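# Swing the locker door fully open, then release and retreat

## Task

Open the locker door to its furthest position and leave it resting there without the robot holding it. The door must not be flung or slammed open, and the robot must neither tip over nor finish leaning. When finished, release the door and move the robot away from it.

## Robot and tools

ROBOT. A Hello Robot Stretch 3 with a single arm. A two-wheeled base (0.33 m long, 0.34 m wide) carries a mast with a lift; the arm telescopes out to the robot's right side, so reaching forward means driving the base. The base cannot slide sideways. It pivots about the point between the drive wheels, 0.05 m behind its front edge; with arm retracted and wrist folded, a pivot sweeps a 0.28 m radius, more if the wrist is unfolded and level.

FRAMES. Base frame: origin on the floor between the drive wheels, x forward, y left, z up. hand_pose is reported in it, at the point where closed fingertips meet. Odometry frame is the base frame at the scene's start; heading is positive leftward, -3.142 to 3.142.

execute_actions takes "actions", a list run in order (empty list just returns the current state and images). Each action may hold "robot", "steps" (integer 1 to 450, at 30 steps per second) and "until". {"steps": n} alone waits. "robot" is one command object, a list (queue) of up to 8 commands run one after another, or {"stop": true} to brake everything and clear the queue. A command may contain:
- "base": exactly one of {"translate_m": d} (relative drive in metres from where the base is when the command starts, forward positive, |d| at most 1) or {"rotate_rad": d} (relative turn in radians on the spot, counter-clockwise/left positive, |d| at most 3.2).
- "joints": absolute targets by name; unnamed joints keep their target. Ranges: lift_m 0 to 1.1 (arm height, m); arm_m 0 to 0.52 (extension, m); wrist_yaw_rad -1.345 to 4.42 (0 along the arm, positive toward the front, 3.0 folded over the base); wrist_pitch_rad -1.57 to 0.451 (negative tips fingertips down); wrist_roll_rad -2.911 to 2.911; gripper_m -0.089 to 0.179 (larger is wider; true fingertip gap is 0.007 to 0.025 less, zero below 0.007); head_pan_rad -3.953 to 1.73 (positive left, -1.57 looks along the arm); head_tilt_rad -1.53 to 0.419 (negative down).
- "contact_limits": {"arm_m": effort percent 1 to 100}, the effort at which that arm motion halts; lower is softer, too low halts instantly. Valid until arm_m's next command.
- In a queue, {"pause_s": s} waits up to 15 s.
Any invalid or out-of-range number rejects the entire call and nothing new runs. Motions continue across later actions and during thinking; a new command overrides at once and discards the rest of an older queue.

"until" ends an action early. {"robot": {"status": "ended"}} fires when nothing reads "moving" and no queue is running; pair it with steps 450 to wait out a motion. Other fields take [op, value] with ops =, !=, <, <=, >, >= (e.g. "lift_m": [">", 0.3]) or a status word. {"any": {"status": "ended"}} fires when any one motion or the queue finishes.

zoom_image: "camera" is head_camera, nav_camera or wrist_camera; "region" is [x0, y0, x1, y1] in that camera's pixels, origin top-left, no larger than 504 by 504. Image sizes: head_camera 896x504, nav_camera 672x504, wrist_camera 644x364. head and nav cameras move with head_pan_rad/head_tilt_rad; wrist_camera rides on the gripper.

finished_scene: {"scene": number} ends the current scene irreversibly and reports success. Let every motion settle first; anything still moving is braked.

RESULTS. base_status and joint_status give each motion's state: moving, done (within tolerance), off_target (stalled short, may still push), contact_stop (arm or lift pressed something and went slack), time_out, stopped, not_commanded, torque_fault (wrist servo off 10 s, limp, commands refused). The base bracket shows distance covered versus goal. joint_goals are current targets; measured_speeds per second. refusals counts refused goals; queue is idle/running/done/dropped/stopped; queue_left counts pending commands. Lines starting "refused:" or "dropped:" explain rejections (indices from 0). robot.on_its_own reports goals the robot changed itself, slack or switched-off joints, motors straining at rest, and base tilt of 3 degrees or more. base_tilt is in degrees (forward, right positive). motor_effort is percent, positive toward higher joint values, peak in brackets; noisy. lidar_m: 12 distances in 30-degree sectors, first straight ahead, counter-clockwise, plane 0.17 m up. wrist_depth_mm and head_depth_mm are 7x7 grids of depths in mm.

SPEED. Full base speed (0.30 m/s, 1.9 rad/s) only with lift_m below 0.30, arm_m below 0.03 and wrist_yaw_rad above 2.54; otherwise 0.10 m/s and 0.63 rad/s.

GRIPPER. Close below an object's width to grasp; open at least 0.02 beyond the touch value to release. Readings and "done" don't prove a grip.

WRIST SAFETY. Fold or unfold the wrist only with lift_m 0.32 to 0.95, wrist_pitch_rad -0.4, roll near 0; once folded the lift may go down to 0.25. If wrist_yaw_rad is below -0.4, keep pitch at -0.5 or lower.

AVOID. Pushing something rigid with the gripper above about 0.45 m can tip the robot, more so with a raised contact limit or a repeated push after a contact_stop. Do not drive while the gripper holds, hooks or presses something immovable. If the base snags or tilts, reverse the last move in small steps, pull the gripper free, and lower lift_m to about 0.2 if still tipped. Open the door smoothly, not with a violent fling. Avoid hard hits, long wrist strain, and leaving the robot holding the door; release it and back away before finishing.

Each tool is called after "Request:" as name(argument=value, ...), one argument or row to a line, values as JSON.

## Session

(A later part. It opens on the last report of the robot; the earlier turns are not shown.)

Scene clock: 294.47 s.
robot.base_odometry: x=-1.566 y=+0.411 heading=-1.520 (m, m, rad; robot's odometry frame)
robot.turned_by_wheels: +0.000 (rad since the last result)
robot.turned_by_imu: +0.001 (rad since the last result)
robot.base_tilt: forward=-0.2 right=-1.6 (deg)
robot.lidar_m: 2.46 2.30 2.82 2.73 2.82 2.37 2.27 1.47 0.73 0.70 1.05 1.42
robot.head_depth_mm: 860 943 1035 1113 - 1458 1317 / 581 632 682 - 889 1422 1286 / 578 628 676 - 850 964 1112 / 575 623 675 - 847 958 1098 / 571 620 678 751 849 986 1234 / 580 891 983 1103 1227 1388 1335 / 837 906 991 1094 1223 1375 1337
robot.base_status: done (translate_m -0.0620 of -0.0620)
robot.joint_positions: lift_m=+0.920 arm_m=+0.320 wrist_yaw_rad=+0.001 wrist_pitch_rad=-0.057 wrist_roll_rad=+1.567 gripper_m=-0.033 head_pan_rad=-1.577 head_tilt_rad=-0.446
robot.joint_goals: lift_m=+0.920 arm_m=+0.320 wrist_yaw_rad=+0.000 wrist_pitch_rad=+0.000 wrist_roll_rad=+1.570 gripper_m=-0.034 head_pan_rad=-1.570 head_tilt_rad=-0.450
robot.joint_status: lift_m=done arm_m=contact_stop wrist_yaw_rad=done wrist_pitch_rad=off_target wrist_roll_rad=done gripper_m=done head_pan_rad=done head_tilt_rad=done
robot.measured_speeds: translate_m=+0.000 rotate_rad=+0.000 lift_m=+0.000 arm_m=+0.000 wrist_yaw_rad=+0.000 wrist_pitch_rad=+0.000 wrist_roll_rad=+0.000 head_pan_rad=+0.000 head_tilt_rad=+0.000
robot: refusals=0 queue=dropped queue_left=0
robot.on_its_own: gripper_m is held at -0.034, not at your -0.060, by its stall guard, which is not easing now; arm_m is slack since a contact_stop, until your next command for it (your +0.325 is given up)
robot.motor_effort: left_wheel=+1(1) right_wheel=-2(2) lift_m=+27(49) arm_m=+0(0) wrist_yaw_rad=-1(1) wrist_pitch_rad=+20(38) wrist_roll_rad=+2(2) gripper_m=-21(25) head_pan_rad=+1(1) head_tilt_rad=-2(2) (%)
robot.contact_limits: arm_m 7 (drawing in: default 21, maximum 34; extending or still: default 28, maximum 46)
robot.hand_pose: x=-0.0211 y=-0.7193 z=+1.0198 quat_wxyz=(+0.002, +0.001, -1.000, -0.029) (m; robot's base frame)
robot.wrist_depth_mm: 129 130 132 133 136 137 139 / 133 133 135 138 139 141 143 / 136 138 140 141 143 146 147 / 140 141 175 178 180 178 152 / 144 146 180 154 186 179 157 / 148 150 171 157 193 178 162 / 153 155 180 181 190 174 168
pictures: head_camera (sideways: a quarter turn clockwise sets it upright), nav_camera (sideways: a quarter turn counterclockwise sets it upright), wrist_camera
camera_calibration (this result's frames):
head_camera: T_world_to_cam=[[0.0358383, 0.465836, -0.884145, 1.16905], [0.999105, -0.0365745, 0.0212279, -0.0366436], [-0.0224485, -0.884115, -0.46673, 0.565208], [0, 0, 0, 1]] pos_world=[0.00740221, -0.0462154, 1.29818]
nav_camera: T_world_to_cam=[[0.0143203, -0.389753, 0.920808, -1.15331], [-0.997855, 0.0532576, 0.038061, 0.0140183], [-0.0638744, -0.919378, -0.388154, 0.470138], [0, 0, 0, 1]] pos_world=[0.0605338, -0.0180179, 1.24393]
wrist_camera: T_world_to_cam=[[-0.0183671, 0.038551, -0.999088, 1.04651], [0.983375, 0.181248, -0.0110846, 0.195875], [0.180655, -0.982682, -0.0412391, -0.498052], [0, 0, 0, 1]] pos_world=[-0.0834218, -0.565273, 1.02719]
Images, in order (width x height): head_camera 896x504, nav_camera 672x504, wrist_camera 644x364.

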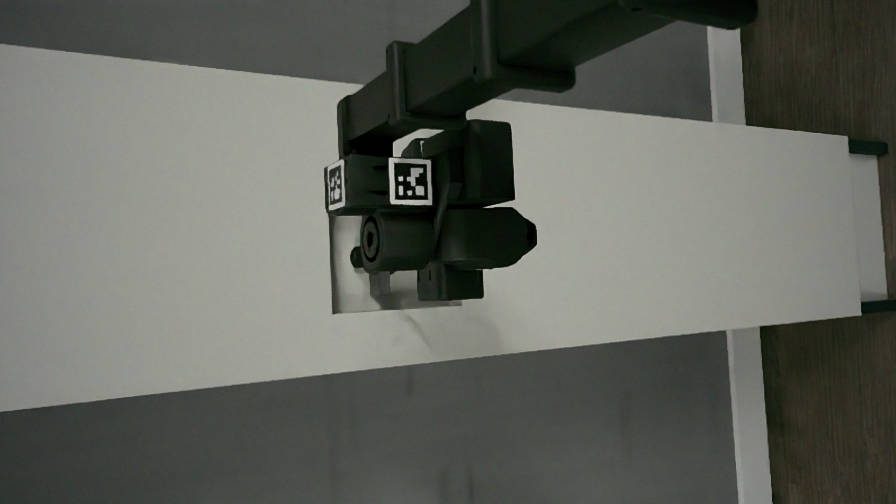

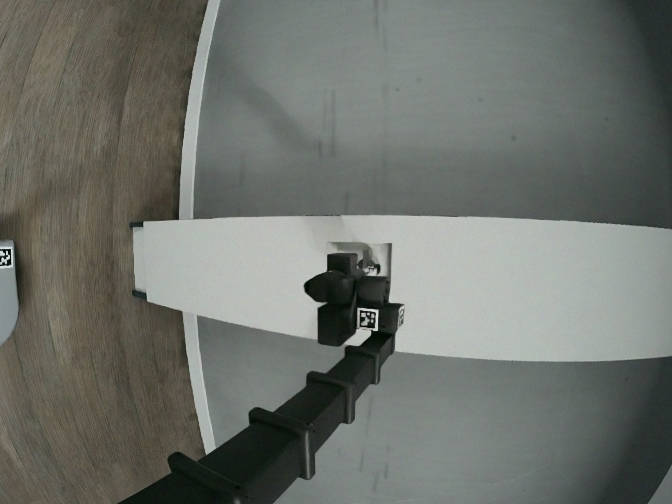

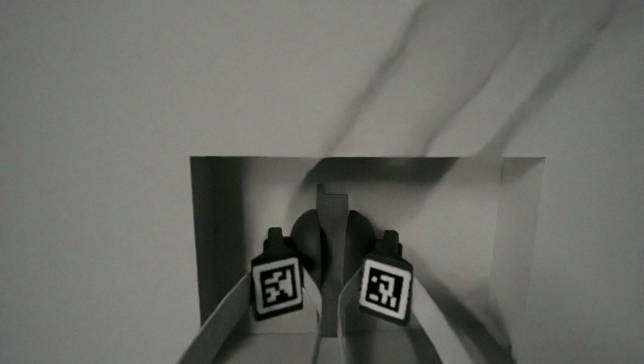

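Request:
execute_actions(
  actions=[
    {"robot": {"joints": {"wrist_pitch_rad": 0.2, "lift_m": 0.912}}, "steps": 30},
    {"robot": [{"pause_s": 0.3}, {"joints": {"wrist_pitch_rad": 0.03}}], "steps": 1},
  ],
)

Scene clock: 349.23 s.
robot.base_odometry: x=-1.566 y=+0.411 heading=-1.520 (m, m, rad; robot's odometry frame)
robot.turned_by_wheels: +0.000 (rad since the last result)
robot.turned_by_imu: +0.001 (rad since the last result)
robot.base_tilt: forward=-0.1 right=-1.6 (deg)
robot.lidar_m: 2.47 2.30 2.81 2.73 2.82 2.37 2.28 1.47 0.73 0.70 1.05 1.43
robot.head_depth_mm: 859 943 1033 1112 - 1448 1320 / 582 632 685 - 895 1416 1287 / 579 628 677 - 859 966 1110 / 577 626 676 - 853 956 1101 / 572 620 680 752 852 988 1238 / 582 889 983 1104 1226 1388 1331 / 840 906 993 1095 1219 1373 1335
robot.base_status: done (translate_m -0.0620 of -0.0620)
robot.joint_positions: lift_m=+0.912 arm_m=+0.320 wrist_yaw_rad=+0.000 wrist_pitch_rad=+0.064 wrist_roll_rad=+1.567 gripper_m=-0.033 head_pan_rad=-1.577 head_tilt_rad=-0.446
robot.joint_goals: lift_m=+0.912 arm_m=+0.320 wrist_yaw_rad=+0.000 wrist_pitch_rad=+0.200 wrist_roll_rad=+1.570 gripper_m=-0.034 head_pan_rad=-1.570 head_tilt_rad=-0.450
robot.joint_status: lift_m=done arm_m=contact_stop wrist_yaw_rad=done wrist_pitch_rad=off_target wrist_roll_rad=done gripper_m=done head_pan_rad=done head_tilt_rad=done
robot.measured_speeds: translate_m=+0.000 rotate_rad=+0.000 lift_m=+0.000 arm_m=+0.000 wrist_yaw_rad=+0.000 wrist_pitch_rad=+0.000 wrist_roll_rad=+0.000 head_pan_rad=+0.000 head_tilt_rad=+0.000
robot: refusals=0 queue=running queue_left=1
robot.on_its_own: gripper_m is held at -0.034, not at your -0.060, by its stall guard, which is not easing now; arm_m is slack since a contact_stop, until your next command for it (your +0.325 is given up); wrist_pitch_rad is at rest, and its effort (+47) is outside its rest range (-20 to +32)
robot.motor_effort: left_wheel=+0(1) right_wheel=-1(3) lift_m=+33(34) arm_m=+0(0) wrist_yaw_rad=+0(1) wrist_pitch_rad=+47(50) wrist_roll_rad=+3(3) gripper_m=-25(26) head_pan_rad=+2(2) head_tilt_rad=-2(2) (%)
robot.contact_limits: arm_m 7 (drawing in: default 21, maximum 34; extending or still: default 28, maximum 46)
robot.hand_pose: x=-0.0212 y=-0.7218 z=+1.0428 quat_wxyz=(+0.002, +0.000, -0.999, +0.032) (m; robot's base frame)
robot.wrist_depth_mm: 138 137 134 132 130 128 125 / 143 141 138 136 133 131 129 / 147 145 143 140 138 135 133 / 151 149 149 176 173 170 138 / 156 154 153 151 178 175 144 / 162 159 156 154 182 180 146 / 168 164 164 180 181 184 150
pictures: head_camera (sideways: a quarter turn clockwise sets it upright), nav_camera (sideways: a quarter turn counterclockwise sets it upright), wrist_camera
camera_calibration (this result's frames):
head_camera: T_world_to_cam=[[0.0358383, 0.465836, -0.884145, 1.16905], [0.999105, -0.0365745, 0.0212279, -0.0366436], [-0.0224485, -0.884115, -0.46673, 0.565208], [0, 0, 0, 1]] pos_world=[0.00740221, -0.0462154, 1.29818]
nav_camera: T_world_to_cam=[[0.0143203, -0.389753, 0.920808, -1.15331], [-0.997855, 0.0532576, 0.038061, 0.0140183], [-0.0638744, -0.919378, -0.388154, 0.470138], [0, 0, 0, 1]] pos_world=[0.0605338, -0.0180179, 1.24393]
wrist_camera: T_world_to_cam=[[-0.018294, -0.0830404, -0.996378, 0.978973], [0.98348, 0.178003, -0.0328923, 0.217136], [0.18009, -0.98052, 0.0784122, -0.622807], [0, 0, 0, 1]] pos_world=[-0.0834781, -0.568031, 1.03141]
Images, in order (width x height): head_camera 896x504, nav_camera 672x504, wrist_camera 644x364.

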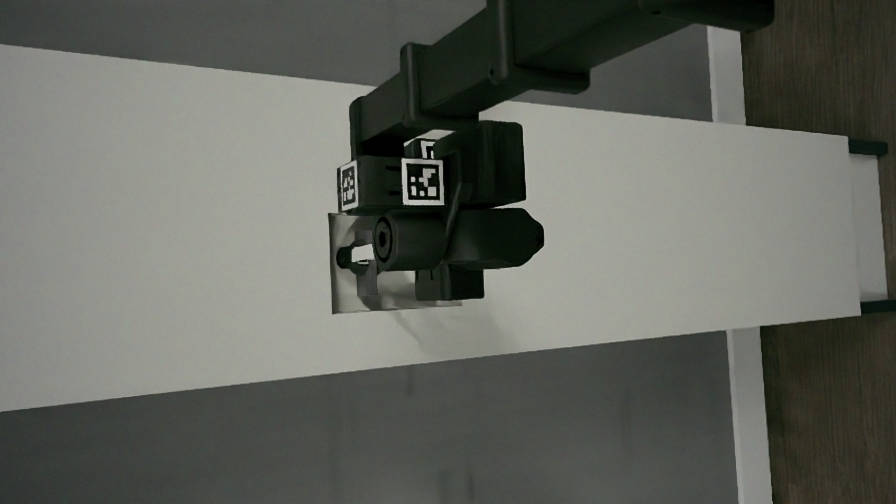

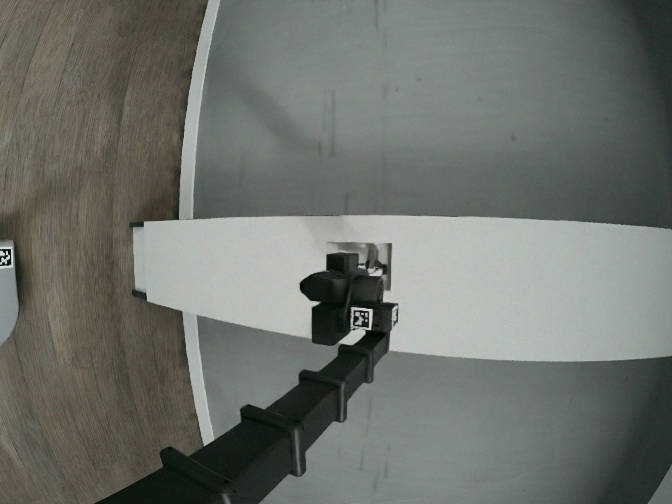

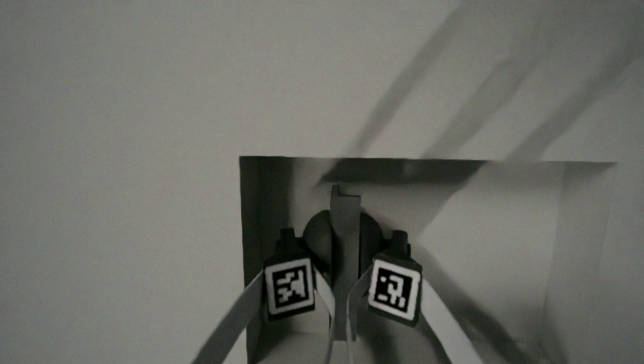

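Request:
execute_actions(
  actions=[
    {"robot": {"joints": {"wrist_pitch_rad": 0.24}}, "steps": 24},
    {"robot": {"joints": {"arm_m": 0.28}, "contact_limits": {"arm_m": 10}}, "steps": 60, "until": {"robot": {"arm_m_status": ["!=", "moving"]}}},
    {"robot": [{"pause_s": 0.2}, {"joints": {"wrist_pitch_rad": 0.03}}], "steps": 1},
  ],
)

Scene clock: 382.77 s.
robot.base_odometry: x=-1.566 y=+0.411 heading=-1.520 (m, m, rad; robot's odometry frame)
robot.turned_by_wheels: +0.000 (rad since the last result)
robot.turned_by_imu: +0.001 (rad since the last result)
robot.base_tilt: forward=-0.2 right=-1.6 (deg)
robot.lidar_m: 2.47 2.30 2.82 2.73 2.82 2.37 2.27 1.47 0.73 0.65 1.05 1.43
robot.head_depth_mm: 857 944 1036 1111 - 1461 1318 / 572 624 683 - 1251 1415 1289 / 558 609 663 - 847 940 1090 / 546 591 644 - 813 901 1037 / 533 576 630 694 781 908 1240 / 532 880 984 1103 1231 1392 1324 / 839 907 994 1093 1218 1375 1334
robot.base_status: done (translate_m -0.0620 of -0.0620)
robot.joint_positions: lift_m=+0.912 arm_m=+0.280 wrist_yaw_rad=-0.011 wrist_pitch_rad=+0.082 wrist_roll_rad=+1.567 gripper_m=-0.033 head_pan_rad=-1.577 head_tilt_rad=-0.446
robot.joint_goals: lift_m=+0.912 arm_m=+0.280 wrist_yaw_rad=+0.000 wrist_pitch_rad=+0.240 wrist_roll_rad=+1.570 gripper_m=-0.034 head_pan_rad=-1.570 head_tilt_rad=-0.450
robot.joint_status: lift_m=done arm_m=done wrist_yaw_rad=done wrist_pitch_rad=off_target wrist_roll_rad=done gripper_m=done head_pan_rad=done head_tilt_rad=done
robot.measured_speeds: translate_m=+0.000 rotate_rad=+0.000 lift_m=+0.000 arm_m=+0.000 wrist_yaw_rad=+0.000 wrist_pitch_rad=+0.000 wrist_roll_rad=+0.000 head_pan_rad=+0.000 head_tilt_rad=+0.000
robot: refusals=0 queue=running queue_left=1
robot.on_its_own: gripper_m is held at -0.034, not at your -0.060, by its stall guard, which is not easing now; wrist_pitch_rad is at rest, and its effort (+55) is outside its rest range (-20 to +32)
robot.motor_effort: left_wheel=-2(1) right_wheel=+3(3) lift_m=+35(35) arm_m=-4(8) wrist_yaw_rad=+8(8) wrist_pitch_rad=+55(56) wrist_roll_rad=+3(3) gripper_m=-28(28) head_pan_rad=+2(1) head_tilt_rad=-2(2) (%)
robot.contact_limits: arm_m 10 (drawing in: default 21, maximum 34; extending or still: default 28, maximum 46)
robot.hand_pose: x=-0.0243 y=-0.6827 z=+1.0474 quat_wxyz=(+0.003, -0.006, -0.999, +0.041) (m; robot's base frame)
robot.wrist_depth_mm: 166 163 159 155 152 149 146 / 165 162 158 155 152 149 146 / 165 162 158 155 152 149 146 / 164 161 159 186 183 179 150 / 164 161 159 155 181 178 149 / 163 161 158 155 - 178 149 / 163 161 159 185 181 177 147
pictures: head_camera (sideways: a quarter turn clockwise sets it upright), nav_camera (sideways: a quarter turn counterclockwise sets it upright), wrist_camera
replaced: robot.wrist_pitch_rad: its motion had ended off_target
camera_calibration (this result's frames):
head_camera: T_world_to_cam=[[0.0358383, 0.465836, -0.884145, 1.16905], [0.999105, -0.0365745, 0.0212279, -0.0366436], [-0.0224485, -0.884115, -0.46673, 0.565208], [0, 0, 0, 1]] pos_world=[0.00740221, -0.0462154, 1.29818]
nav_camera: T_world_to_cam=[[0.0143203, -0.389753, 0.920808, -1.15331], [-0.997855, 0.0532576, 0.038061, 0.0140183], [-0.0638744, -0.919378, -0.388154, 0.470138], [0, 0, 0, 1]] pos_world=[0.0605338, -0.0180179, 1.24393]
wrist_camera: T_world_to_cam=[[-0.0193421, -0.100832, -0.994715, 0.972829], [0.985521, 0.165699, -0.0359598, 0.208184], [0.168449, -0.981008, 0.0961671, -0.603431], [0, 0, 0, 1]] pos_world=[-0.0847063, -0.528374, 1.0332]
Images, in order (width x height): head_camera 896x504, nav_camera 672x504, wrist_camera 644x364.

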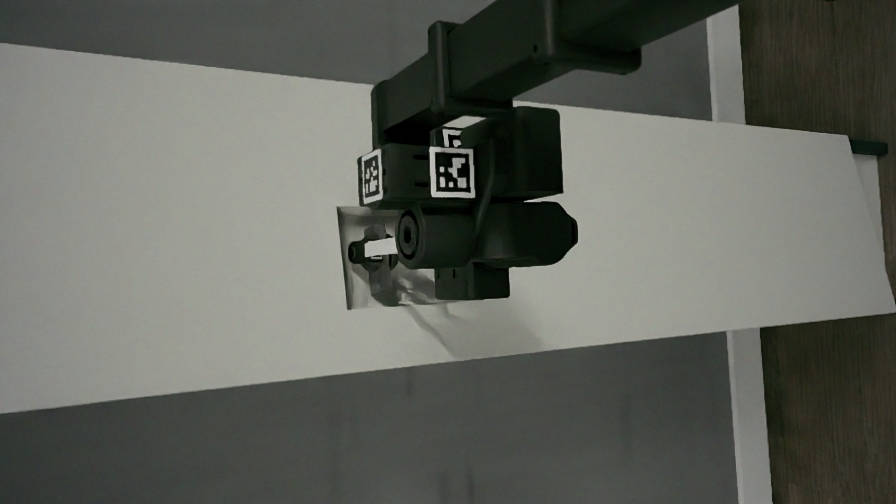

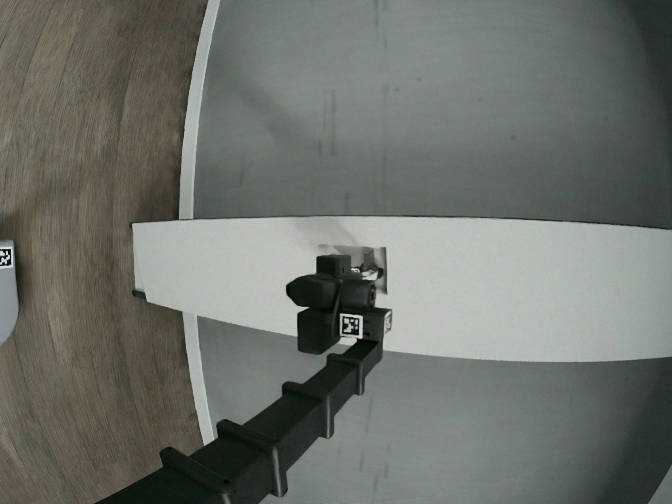

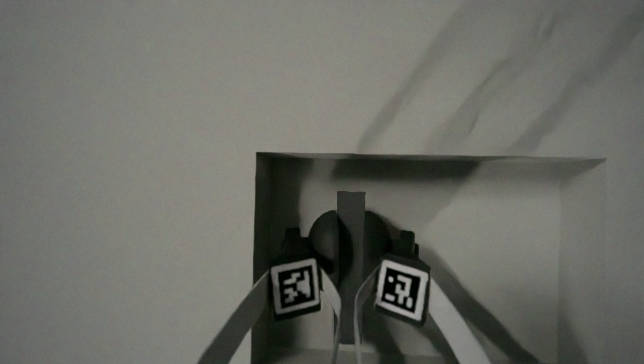

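Request:
execute_actions(
  actions=[],
)

Scene clock: 388.57 s.
robot.base_odometry: x=-1.566 y=+0.411 heading=-1.520 (m, m, rad; robot's odometry frame)
robot.turned_by_wheels: +0.000 (rad since the last result)
robot.turned_by_imu: +0.001 (rad since the last result)
robot.base_tilt: forward=-0.2 right=-1.6 (deg)
robot.lidar_m: 2.46 2.31 2.81 2.73 2.82 2.36 2.27 1.47 0.73 0.65 1.06 1.43
robot.head_depth_mm: 858 941 1032 1116 - 1457 1317 / 573 624 683 - 1256 1414 1291 / 558 606 659 - 848 940 1083 / 544 590 646 - 810 902 1035 / 531 573 627 691 779 904 1237 / 529 890 989 1104 1228 1387 1331 / 839 905 993 1096 1222 1376 1336
robot.base_status: done (translate_m -0.0620 of -0.0620)
robot.joint_positions: lift_m=+0.912 arm_m=+0.280 wrist_yaw_rad=-0.013 wrist_pitch_rad=-0.024 wrist_roll_rad=+1.567 gripper_m=-0.033 head_pan_rad=-1.577 head_tilt_rad=-0.446
robot.joint_goals: lift_m=+0.912 arm_m=+0.280 wrist_yaw_rad=+0.000 wrist_pitch_rad=+0.030 wrist_roll_rad=+1.570 gripper_m=-0.034 head_pan_rad=-1.570 head_tilt_rad=-0.450
robot.joint_status: lift_m=done arm_m=done wrist_yaw_rad=done wrist_pitch_rad=off_target wrist_roll_rad=done gripper_m=done head_pan_rad=done head_tilt_rad=done
robot.measured_speeds: translate_m=+0.000 rotate_rad=+0.000 lift_m=+0.000 arm_m=+0.000 wrist_yaw_rad=+0.000 wrist_pitch_rad=+0.000 wrist_roll_rad=+0.000 head_pan_rad=+0.000 head_tilt_rad=+0.000
robot: refusals=0 queue=dropped queue_left=0
robot.on_its_own: gripper_m is held at -0.034, not at your -0.060, by its stall guard, which is not easing now
robot.motor_effort: left_wheel=-3(3) right_wheel=+4(5) lift_m=+35(35) arm_m=-4(4) wrist_yaw_rad=+9(10) wrist_pitch_rad=+19(55) wrist_roll_rad=+3(2) gripper_m=-22(28) head_pan_rad=+2(1) head_tilt_rad=-2(2) (%)
robot.contact_limits: arm_m 10 (drawing in: default 21, maximum 34; extending or still: default 28, maximum 46)
robot.hand_pose: x=-0.0247 y=-0.6808 z=+1.0202 quat_wxyz=(+0.002, -0.007, -1.000, -0.012) (m; robot's base frame)
robot.wrist_depth_mm: 154 155 157 157 158 159 160 / 154 155 156 156 157 159 159 / 154 154 155 156 157 158 158 / 153 154 186 187 188 180 158 / 153 153 184 157 188 180 157 / 152 152 170 156 186 180 157 / 151 152 184 184 186 175 156
pictures: head_camera (sideways: a quarter turn clockwise sets it upright), nav_camera (sideways: a quarter turn counterclockwise sets it upright), wrist_camera
camera_calibration (this result's frames):
head_camera: T_world_to_cam=[[0.0358384, 0.465836, -0.884145, 1.16905], [0.999105, -0.0365746, 0.0212279, -0.0366436], [-0.0224486, -0.884115, -0.46673, 0.565208], [0, 0, 0, 1]] pos_world=[0.0074022, -0.0462154, 1.29818]
nav_camera: T_world_to_cam=[[0.0143203, -0.389753, 0.920808, -1.15331], [-0.997855, 0.0532577, 0.038061, 0.0140183], [-0.0638745, -0.919378, -0.388154, 0.470138], [0, 0, 0, 1]] pos_world=[0.0605338, -0.0180179, 1.24393]
wrist_camera: T_world_to_cam=[[-0.0181496, 0.0049838, -0.999823, 1.02322], [0.985835, 0.166848, -0.017064, 0.188819], [0.166734, -0.98597, -0.00794143, -0.496151], [0, 0, 0, 1]] pos_world=[-0.0848482, -0.525794, 1.02232]
Images, in order (width x height): head_camera 896x504, nav_camera 672x504, wrist_camera 644x364.

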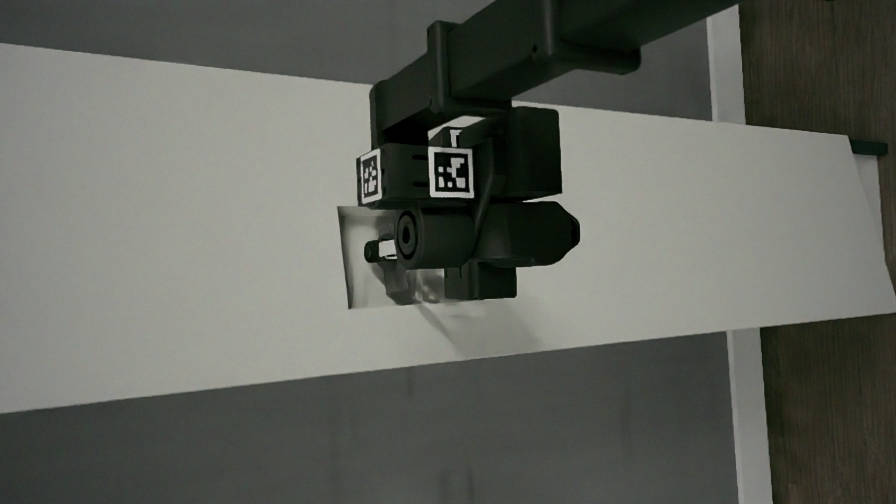

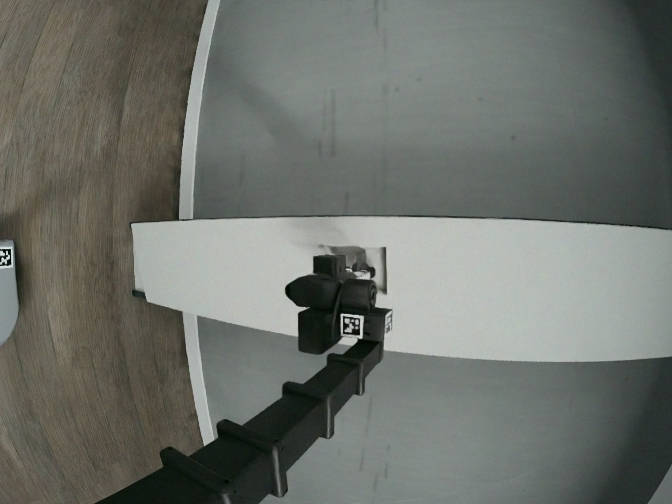

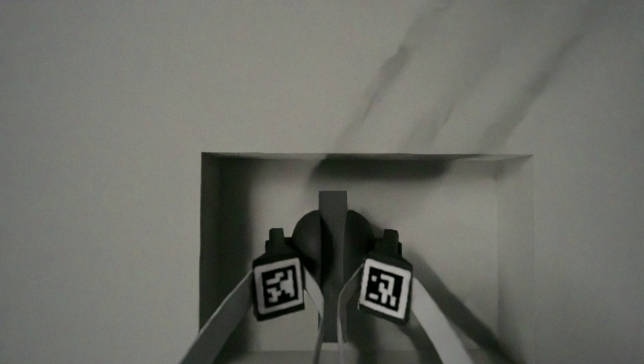

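Request:
execute_actions(
  actions=[
    {"robot": {"joints": {"wrist_pitch_rad": 0.06}}, "steps": 8},
    {"robot": {"base": {"translate_m": -0.027}, "joints": {"arm_m": 0.238}, "contact_limits": {"arm_m": 10}}, "steps": 90, "until": {"robot": {"arm_m_status": ["!=", "moving"], "base_status": ["!=", "moving"]}}},
  ],
)

Scene clock: 407.80 s.
robot.base_odometry: x=-1.568 y=+0.438 heading=-1.520 (m, m, rad; robot's odometry frame)
robot.turned_by_wheels: +0.001 (rad since the last result)
robot.turned_by_imu: +0.002 (rad since the last result)
robot.base_tilt: forward=-0.2 right=-1.6 (deg)
robot.lidar_m: 2.49 2.32 2.82 2.72 2.81 2.34 2.24 1.47 1.06 0.59 1.06 1.43
robot.head_depth_mm: 868 945 1036 1115 - 1453 1316 / 571 626 702 - 1322 1440 1318 / 541 589 647 - 850 920 1068 / 513 558 608 683 763 843 969 / 488 527 574 638 697 794 952 / 467 512 693 1082 1229 1388 1326 / 840 909 989 1096 1220 1372 1328
robot.base_status: done (translate_m -0.0270 of -0.0270)
robot.joint_positions: lift_m=+0.912 arm_m=+0.238 wrist_yaw_rad=+0.017 wrist_pitch_rad=-0.016 wrist_roll_rad=+1.567 gripper_m=-0.033 head_pan_rad=-1.577 head_tilt_rad=-0.446
robot.joint_goals: lift_m=+0.912 arm_m=+0.238 wrist_yaw_rad=+0.000 wrist_pitch_rad=+0.060 wrist_roll_rad=+1.570 gripper_m=-0.034 head_pan_rad=-1.570 head_tilt_rad=-0.450
robot.joint_status: lift_m=done arm_m=done wrist_yaw_rad=done wrist_pitch_rad=off_target wrist_roll_rad=done gripper_m=done head_pan_rad=done head_tilt_rad=done
robot.measured_speeds: translate_m=+0.000 rotate_rad=+0.000 lift_m=+0.000 arm_m=+0.000 wrist_yaw_rad=+0.000 wrist_pitch_rad=+0.000 wrist_roll_rad=+0.000 head_pan_rad=+0.000 head_tilt_rad=+0.000
robot: refusals=0 queue=done queue_left=0
robot.on_its_own: gripper_m is held at -0.034, not at your -0.060, by its stall guard, which is not easing now
robot.motor_effort: left_wheel=+3(7) right_wheel=-6(12) lift_m=+35(34) arm_m=-3(5) wrist_yaw_rad=-12(21) wrist_pitch_rad=+26(28) wrist_roll_rad=+2(2) gripper_m=-23(23) head_pan_rad=+1(1) head_tilt_rad=-2(2) (%)
robot.contact_limits: arm_m 10 (drawing in: default 21, maximum 34; extending or still: default 28, maximum 46)
robot.hand_pose: x=-0.0171 y=-0.6390 z=+1.0220 quat_wxyz=(+0.002, +0.008, -1.000, -0.009) (m; robot's base frame)
robot.wrist_depth_mm: 183 183 184 184 186 186 187 / 176 176 177 177 178 179 180 / 169 170 171 171 172 172 174 / 163 164 174 195 196 171 167 / 157 158 187 190 192 183 161 / 152 153 175 157 186 183 156 / 147 148 176 177 179 177 150
pictures: head_camera (sideways: a quarter turn clockwise sets it upright), nav_camera (sideways: a quarter turn counterclockwise sets it upright), wrist_camera
camera_calibration (this result's frames):
head_camera: T_world_to_cam=[[0.0358383, 0.465836, -0.884145, 1.16905], [0.999105, -0.0365744, 0.0212279, -0.0366436], [-0.0224484, -0.884115, -0.46673, 0.565208], [0, 0, 0, 1]] pos_world=[0.00740221, -0.0462154, 1.29818]
nav_camera: T_world_to_cam=[[0.0143204, -0.389753, 0.920808, -1.15331], [-0.997855, 0.0532575, 0.038061, 0.0140183], [-0.0638743, -0.919378, -0.388154, 0.470138], [0, 0, 0, 1]] pos_world=[0.0605338, -0.0180179, 1.24393]
wrist_camera: T_world_to_cam=[[-0.0181531, -0.00281653, -0.999831, 1.02003], [0.980458, 0.195869, -0.0183531, 0.194164], [0.195888, -0.980626, -0.000794137, -0.45953], [0, 0, 0, 1]] pos_world=[-0.0818363, -0.485785, 1.02306]
Images, in order (width x height): head_camera 896x504, nav_camera 672x504, wrist_camera 644x364.

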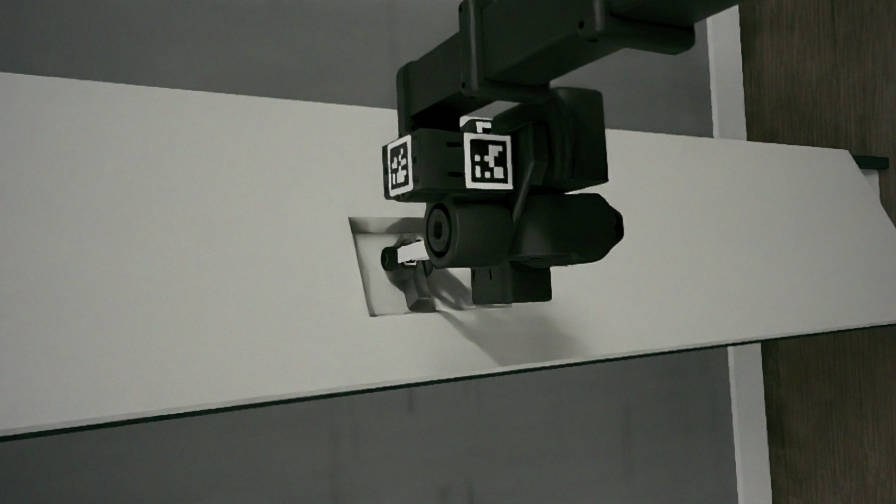

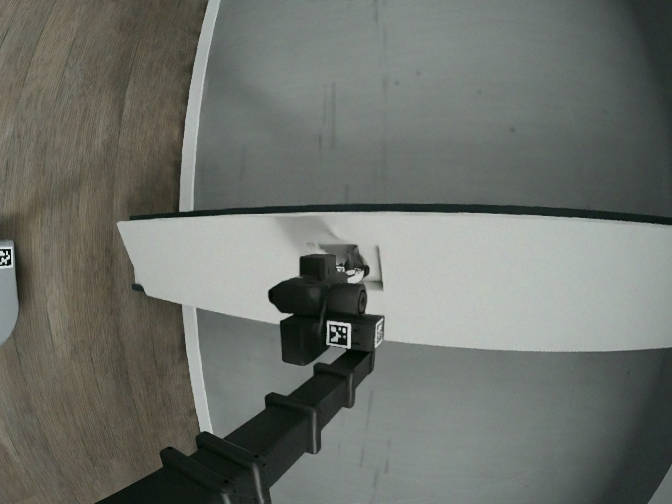

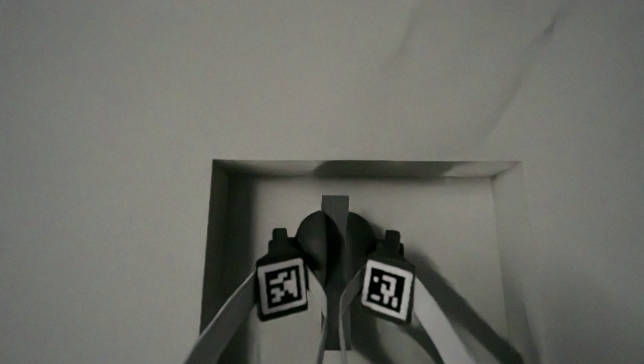

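Request:
execute_actions(
  actions=[
    {"robot": {"joints": {"arm_m": 0.199}, "contact_limits": {"arm_m": 10}}, "steps": 5},
    {"robot": {"base": {"translate_m": -0.026}}, "steps": 90, "until": {"robot": {"arm_m_status": ["!=", "moving"], "base_status": ["!=", "moving"]}}},
  ],
)

Scene clock: 424.33 s.
robot.base_odometry: x=-1.569 y=+0.464 heading=-1.520 (m, m, rad; robot's odometry frame)
robot.turned_by_wheels: +0.000 (rad since the last result)
robot.turned_by_imu: +0.001 (rad since the last result)
robot.base_tilt: forward=-0.1 right=-1.6 (deg)
robot.lidar_m: 2.52 2.35 2.82 2.73 2.83 2.31 2.22 1.46 1.06 0.53 1.06 1.43
robot.head_depth_mm: 869 944 1034 1117 - 1458 1315 / 596 916 1016 1095 - 1443 1317 / 531 580 639 677 - 930 1071 / 487 528 576 654 - 799 909 / 450 485 525 579 627 719 849 / 421 459 516 790 1191 1386 1330 / 812 907 991 1093 1222 1381 1333
robot.base_status: done (translate_m -0.0260 of -0.0260)
robot.joint_positions: lift_m=+0.912 arm_m=+0.199 wrist_yaw_rad=+0.013 wrist_pitch_rad=-0.016 wrist_roll_rad=+1.567 gripper_m=-0.033 head_pan_rad=-1.577 head_tilt_rad=-0.446
robot.joint_goals: lift_m=+0.912 arm_m=+0.199 wrist_yaw_rad=+0.000 wrist_pitch_rad=+0.060 wrist_roll_rad=+1.570 gripper_m=-0.034 head_pan_rad=-1.570 head_tilt_rad=-0.450
robot.joint_status: lift_m=done arm_m=done wrist_yaw_rad=done wrist_pitch_rad=off_target wrist_roll_rad=done gripper_m=done head_pan_rad=done head_tilt_rad=done
robot.measured_speeds: translate_m=+0.000 rotate_rad=+0.000 lift_m=+0.000 arm_m=+0.000 wrist_yaw_rad=+0.000 wrist_pitch_rad=+0.000 wrist_roll_rad=+0.000 head_pan_rad=+0.000 head_tilt_rad=+0.000
robot: refusals=0 queue=done queue_left=0
robot.on_its_own: gripper_m is held at -0.034, not at your -0.060, by its stall guard, which is not easing now
robot.motor_effort: left_wheel=+2(4) right_wheel=-4(9) lift_m=+35(35) arm_m=-2(5) wrist_yaw_rad=-9(12) wrist_pitch_rad=+26(26) wrist_roll_rad=+2(2) gripper_m=-22(23) head_pan_rad=+2(1) head_tilt_rad=-2(2) (%)
robot.contact_limits: arm_m 10 (drawing in: default 21, maximum 34; extending or still: default 28, maximum 46)
robot.hand_pose: x=-0.0182 y=-0.6000 z=+1.0220 quat_wxyz=(+0.002, +0.006, -1.000, -0.009) (m; robot's base frame)
robot.wrist_depth_mm: 230 231 232 234 235 237 238 / 210 210 212 213 214 215 216 / 193 194 195 195 196 197 197 / 178 179 185 193 193 185 183 / 166 166 195 203 203 183 169 / 155 155 175 - 191 183 159 / 145 145 173 172 177 173 148
pictures: head_camera (sideways: a quarter turn clockwise sets it upright), nav_camera (sideways: a quarter turn counterclockwise sets it upright), wrist_camera
camera_calibration (this result's frames):
head_camera: T_world_to_cam=[[0.0358383, 0.465836, -0.884145, 1.16905], [0.999105, -0.0365745, 0.0212279, -0.0366436], [-0.0224485, -0.884115, -0.46673, 0.565208], [0, 0, 0, 1]] pos_world=[0.00740221, -0.0462154, 1.29818]
nav_camera: T_world_to_cam=[[0.0143203, -0.389753, 0.920808, -1.15331], [-0.997855, 0.0532576, 0.038061, 0.0140183], [-0.0638744, -0.919378, -0.388154, 0.470138], [0, 0, 0, 1]] pos_world=[0.0605338, -0.0180179, 1.24393]
wrist_camera: T_world_to_cam=[[-0.0181684, -0.00271579, -0.999831, 1.02018], [0.981242, 0.191904, -0.0183518, 0.18517], [0.191921, -0.98141, -0.000821738, -0.421583], [0, 0, 0, 1]] pos_world=[-0.0822506, -0.44651, 1.02306]
Images, in order (width x height): head_camera 896x504, nav_camera 672x504, wrist_camera 644x364.

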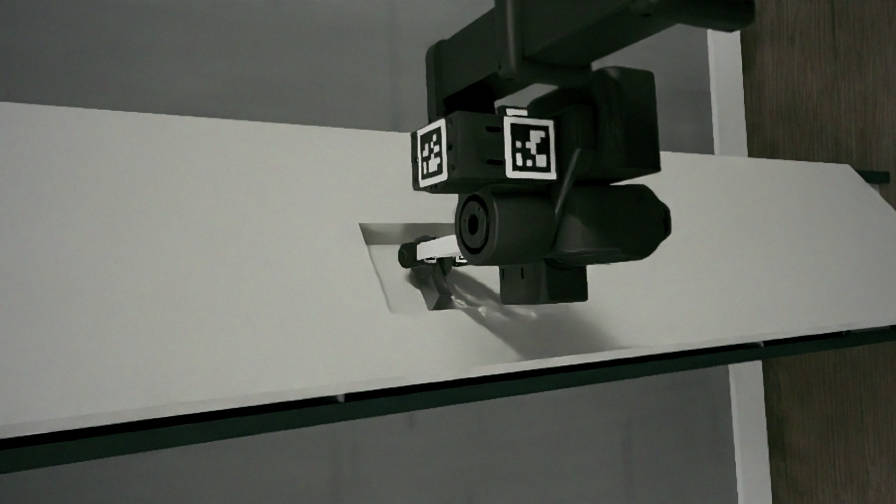

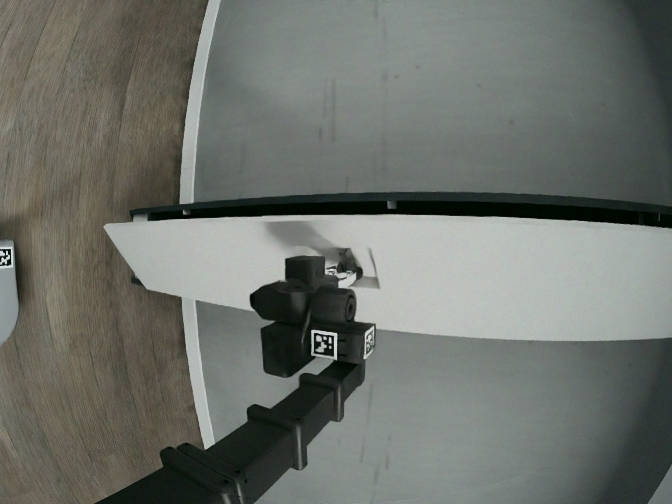

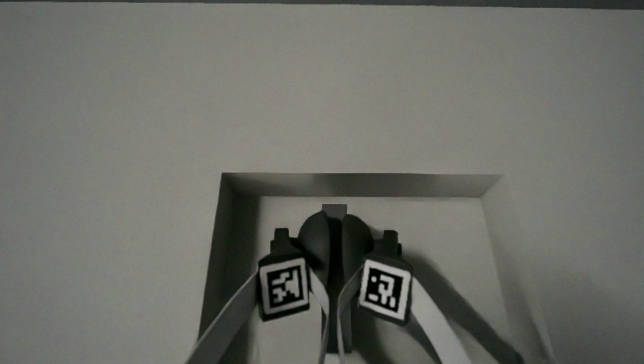

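Request:
execute_actions(
  actions=[
    {"robot": {"joints": {"wrist_pitch_rad": 0.0, "gripper_m": 0.045}}, "steps": 60, "until": {"robot": {"status": "ended"}}},
    {"robot": {"joints": {"arm_m": 0.075}}, "steps": 90, "until": {"robot": {"arm_m": ["<", 0.1]}}},
    {"robot": {"base": {"translate_m": 0.165}, "joints": {"wrist_roll_rad": 0.0, "gripper_m": 0.0, "lift_m": 0.77, "head_pan_rad": -1.75, "head_tilt_rad": -0.7}}, "steps": 200, "until": {"robot": {"status": "ended"}}},
  ],
)

Scene clock: 512.53 s.
robot.base_odometry: x=-1.561 y=+0.299 heading=-1.520 (m, m, rad; robot's odometry frame)
robot.turned_by_wheels: +0.000 (rad since the last result)
robot.turned_by_imu: +0.002 (rad since the last result)
robot.base_tilt: forward=-0.1 right=-1.6 (deg)
robot.lidar_m: 2.35 2.21 2.82 2.72 2.81 2.48 2.38 1.47 0.60 0.53 1.06 1.42
robot.head_depth_mm: 966 1102 1280 1530 1559 1357 - / 604 710 1190 1475 1608 - 1171 / 522 619 703 849 1018 - 1149 / 460 519 600 704 829 - 1161 / 847 951 1087 1234 - 1316 1174 / 817 922 1085 1279 1491 1343 1174 / 843 943 1072 1244 1469 1349 1172
robot.base_status: done (translate_m +0.1650 of +0.1650)
robot.joint_positions: lift_m=+0.770 arm_m=+0.075 wrist_yaw_rad=+0.001 wrist_pitch_rad=-0.022 wrist_roll_rad=+0.008 gripper_m=+0.000 head_pan_rad=-1.743 head_tilt_rad=-0.691
robot.joint_goals: lift_m=+0.770 arm_m=+0.075 wrist_yaw_rad=+0.000 wrist_pitch_rad=+0.000 wrist_roll_rad=+0.000 gripper_m=+0.000 head_pan_rad=-1.750 head_tilt_rad=-0.700
robot.joint_status: lift_m=done arm_m=done wrist_yaw_rad=done wrist_pitch_rad=done wrist_roll_rad=done gripper_m=done head_pan_rad=done head_tilt_rad=done
robot.measured_speeds: translate_m=+0.000 rotate_rad=+0.000 lift_m=+0.000 arm_m=+0.000 wrist_yaw_rad=+0.000 wrist_pitch_rad=+0.000 wrist_roll_rad=+0.000 head_pan_rad=+0.000 head_tilt_rad=+0.000
robot: refusals=0 queue=done queue_left=0
robot.motor_effort: left_wheel=+0(3) right_wheel=-1(5) lift_m=+23(35) arm_m=-3(3) wrist_yaw_rad=+0(10) wrist_pitch_rad=+8(28) wrist_roll_rad=-4(8) gripper_m=-2(78) head_pan_rad=-3(13) head_tilt_rad=-4(19) (%)
robot.hand_pose: x=-0.0212 y=-0.4759 z=+0.8793 quat_wxyz=(+0.705, +0.008, -0.710, -0.008) (m; robot's base frame)
robot.wrist_depth_mm: 663 668 655 640 617 236 312 / 683 682 667 669 638 291 335 / 711 706 693 690 663 258 362 / 739 740 721 718 687 255 696 / 764 762 747 735 224 271 725 / 800 781 787 - 228 290 758 / 831 812 817 792 766 311 778
pictures: head_camera (sideways: a quarter turn clockwise sets it upright), nav_camera (sideways: a quarter turn counterclockwise sets it upright), wrist_camera
camera_calibration (this result's frames):
head_camera: T_world_to_cam=[[0.146782, 0.651207, -0.74457, 0.986398], [0.978558, -0.205551, 0.0131333, -0.0259745], [-0.144495, -0.730532, -0.667416, 0.827042], [0, 0, 0, 1]] pos_world=[0.000134845, -0.0435079, 1.28676]
nav_camera: T_world_to_cam=[[-0.0866416, -0.595491, 0.798676, -0.993417], [-0.977115, 0.207126, 0.0484338, 0.0004015], [-0.194268, -0.776202, -0.599809, 0.746326], [0, 0, 0, 1]] pos_world=[0.0593087, -0.0123544, 1.24105]
wrist_camera: T_world_to_cam=[[-0.999771, -0.0206249, 0.0056915, -0.0357887], [-0.00973525, 0.201635, -0.979412, 0.990411], [0.0190527, -0.979243, -0.20179, -0.125282], [0, 0, 0, 1]] pos_world=[-0.0237516, -0.323121, 0.944944]
Images, in order (width x height): head_camera 896x504, nav_camera 672x504, wrist_camera 644x364.

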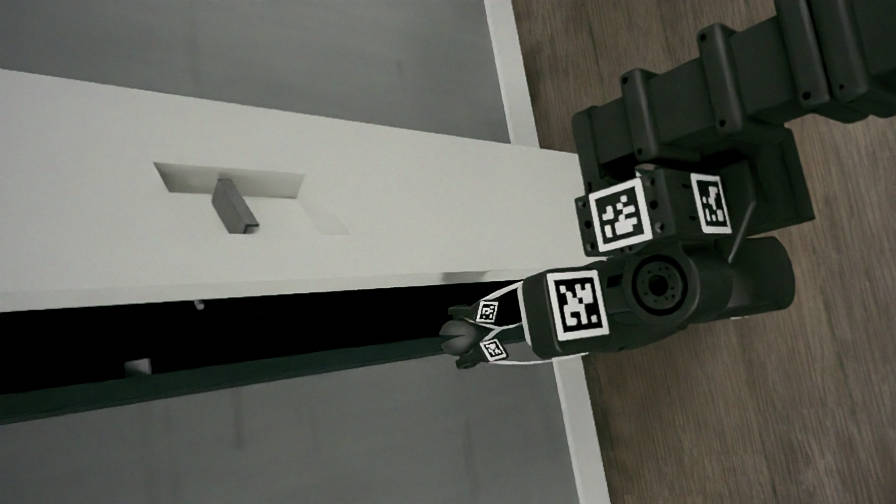

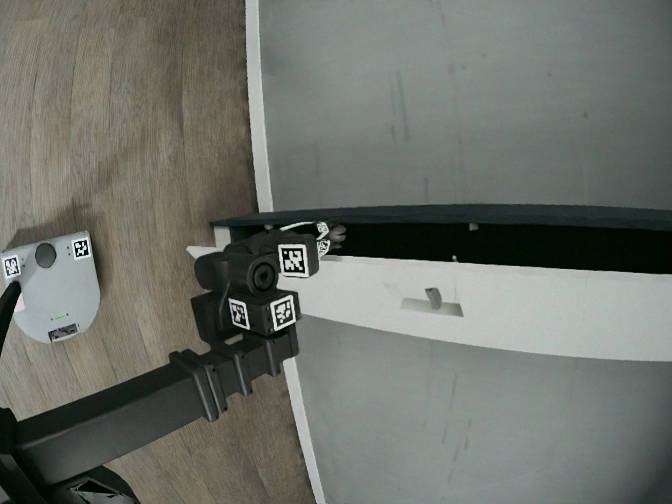

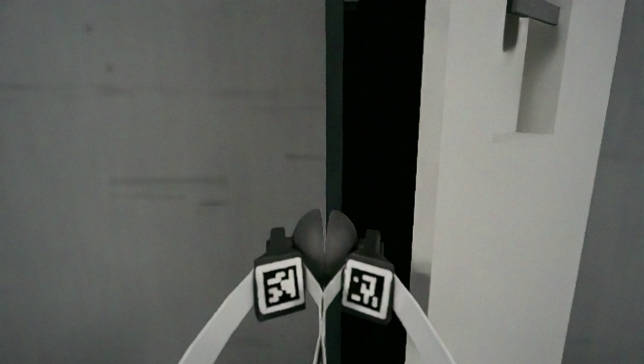

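Request:
execute_actions(
  actions=[
    {"robot": {"joints": {"arm_m": 0.19}, "contact_limits": {"arm_m": 10}}, "steps": 90, "until": {"robot": {"arm_m": [">", 0.17]}}},
    {"robot": {"base": {"translate_m": -0.1}}, "steps": 90, "until": {"robot": {"translate_m": ["<", -0.05]}}},
    {"robot": {"joints": {"arm_m": 0.15}}, "steps": 90, "until": {"robot": {"status": "ended"}}},
  ],
)

Scene clock: 545.07 s.
robot.base_odometry: x=-1.566 y=+0.399 heading=-1.520 (m, m, rad; robot's odometry frame)
robot.turned_by_wheels: +0.000 (rad since the last result)
robot.turned_by_imu: +0.035 (rad since the last result)
robot.base_tilt: forward=-0.2 right=-1.6 (deg)
robot.lidar_m: 2.45 2.29 2.79 2.73 2.84 2.37 2.29 1.42 0.45 0.72 1.06 1.48
robot.head_depth_mm: 948 1080 1259 1491 1560 1362 - / 924 1054 1218 1447 1592 - 1158 / 397 456 515 1029 - 1281 1169 / 855 962 1104 1266 - 1316 1171 / 858 963 1105 - - 1317 1174 / 839 933 1035 1189 1462 1346 1176 / 699 896 1077 1253 1471 1346 1181
robot.base_status: done (translate_m -0.1000 of -0.1000)
robot.joint_positions: lift_m=+0.770 arm_m=+0.150 wrist_yaw_rad=+0.001 wrist_pitch_rad=-0.023 wrist_roll_rad=+0.002 gripper_m=+0.000 head_pan_rad=-1.743 head_tilt_rad=-0.692
robot.joint_goals: lift_m=+0.770 arm_m=+0.150 wrist_yaw_rad=+0.000 wrist_pitch_rad=+0.000 wrist_roll_rad=+0.000 gripper_m=+0.000 head_pan_rad=-1.750 head_tilt_rad=-0.700
robot.joint_status: lift_m=done arm_m=done wrist_yaw_rad=done wrist_pitch_rad=done wrist_roll_rad=done gripper_m=done head_pan_rad=done head_tilt_rad=done
robot.measured_speeds: translate_m=+0.000 rotate_rad=+0.000 lift_m=+0.000 arm_m=+0.000 wrist_yaw_rad=+0.000 wrist_pitch_rad=+0.000 wrist_roll_rad=+0.000 head_pan_rad=+0.000 head_tilt_rad=+0.000
robot: refusals=0 queue=done queue_left=0
robot.motor_effort: left_wheel=-1(16) right_wheel=+0(43) lift_m=+23(23) arm_m=-3(4) wrist_yaw_rad=-1(71) wrist_pitch_rad=+8(9) wrist_roll_rad=-1(4) gripper_m=-2(9) head_pan_rad=-4(3) head_tilt_rad=-3(3) (%)
robot.hand_pose: x=-0.0212 y=-0.5509 z=+0.8790 quat_wxyz=(+0.707, +0.009, -0.707, -0.008) (m; robot's base frame)
robot.wrist_depth_mm: 616 596 591 558 548 410 266 / 630 621 608 571 575 405 258 / 658 651 625 592 586 405 249 / 674 674 657 614 616 404 240 / 705 690 688 636 629 402 234 / 735 728 701 - 650 402 227 / 766 750 730 689 684 397 218
pictures: head_camera (sideways: a quarter turn clockwise sets it upright), nav_camera (sideways: a quarter turn counterclockwise sets it upright), wrist_camera
camera_calibration (this result's frames):
head_camera: T_world_to_cam=[[0.147242, 0.652007, -0.743779, 0.985365], [0.978458, -0.20603, 0.0130919, -0.0259199], [-0.144705, -0.729684, -0.668297, 0.82819], [0, 0, 0, 1]] pos_world=[0.000117338, -0.0434874, 1.28671]
nav_camera: T_world_to_cam=[[-0.0870858, -0.596382, 0.797963, -0.992484], [-0.977026, 0.207532, 0.0484773, 0.000344371], [-0.194514, -0.775409, -0.600754, 0.747557], [0, 0, 0, 1]] pos_world=[0.0593152, -0.0123086, 1.24105]
wrist_camera: T_world_to_cam=[[-0.999708, -0.0208979, 0.0120991, -0.0430848], [-0.0160913, 0.202934, -0.97906, 1.00546], [0.0180049, -0.978969, -0.203211, -0.197368], [0, 0, 0, 1]] pos_world=[-0.0233396, -0.398159, 0.944815]
Images, in order (width x height): head_camera 896x504, nav_camera 672x504, wrist_camera 644x364.

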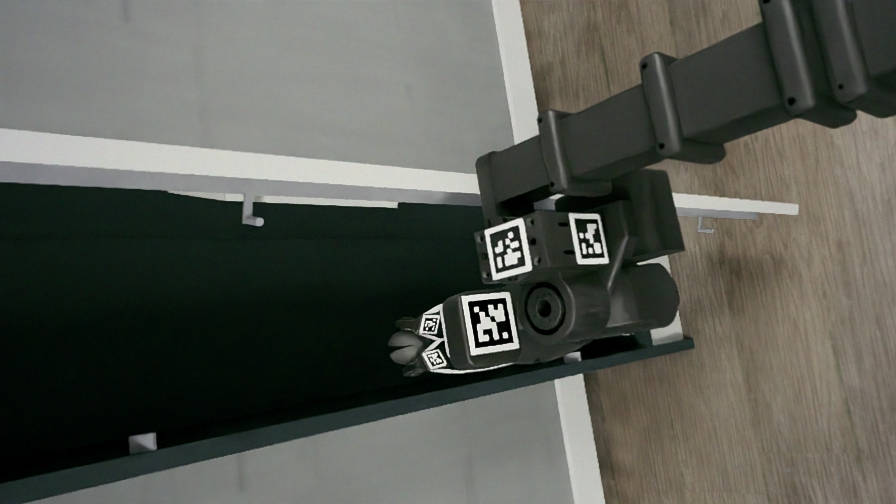

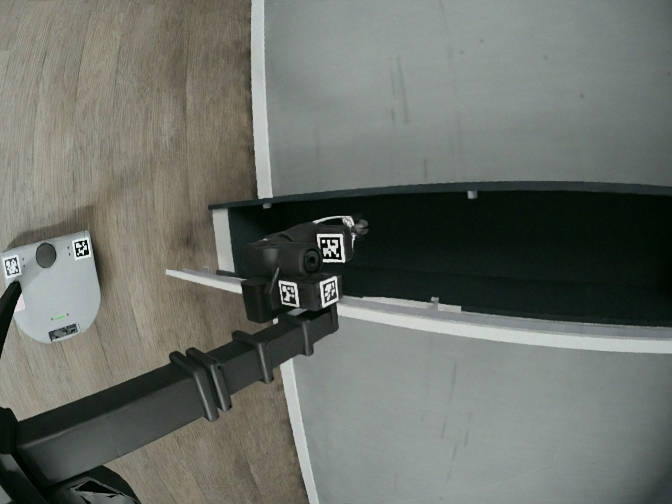

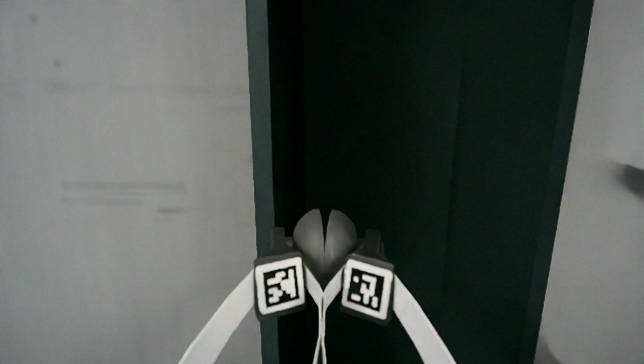

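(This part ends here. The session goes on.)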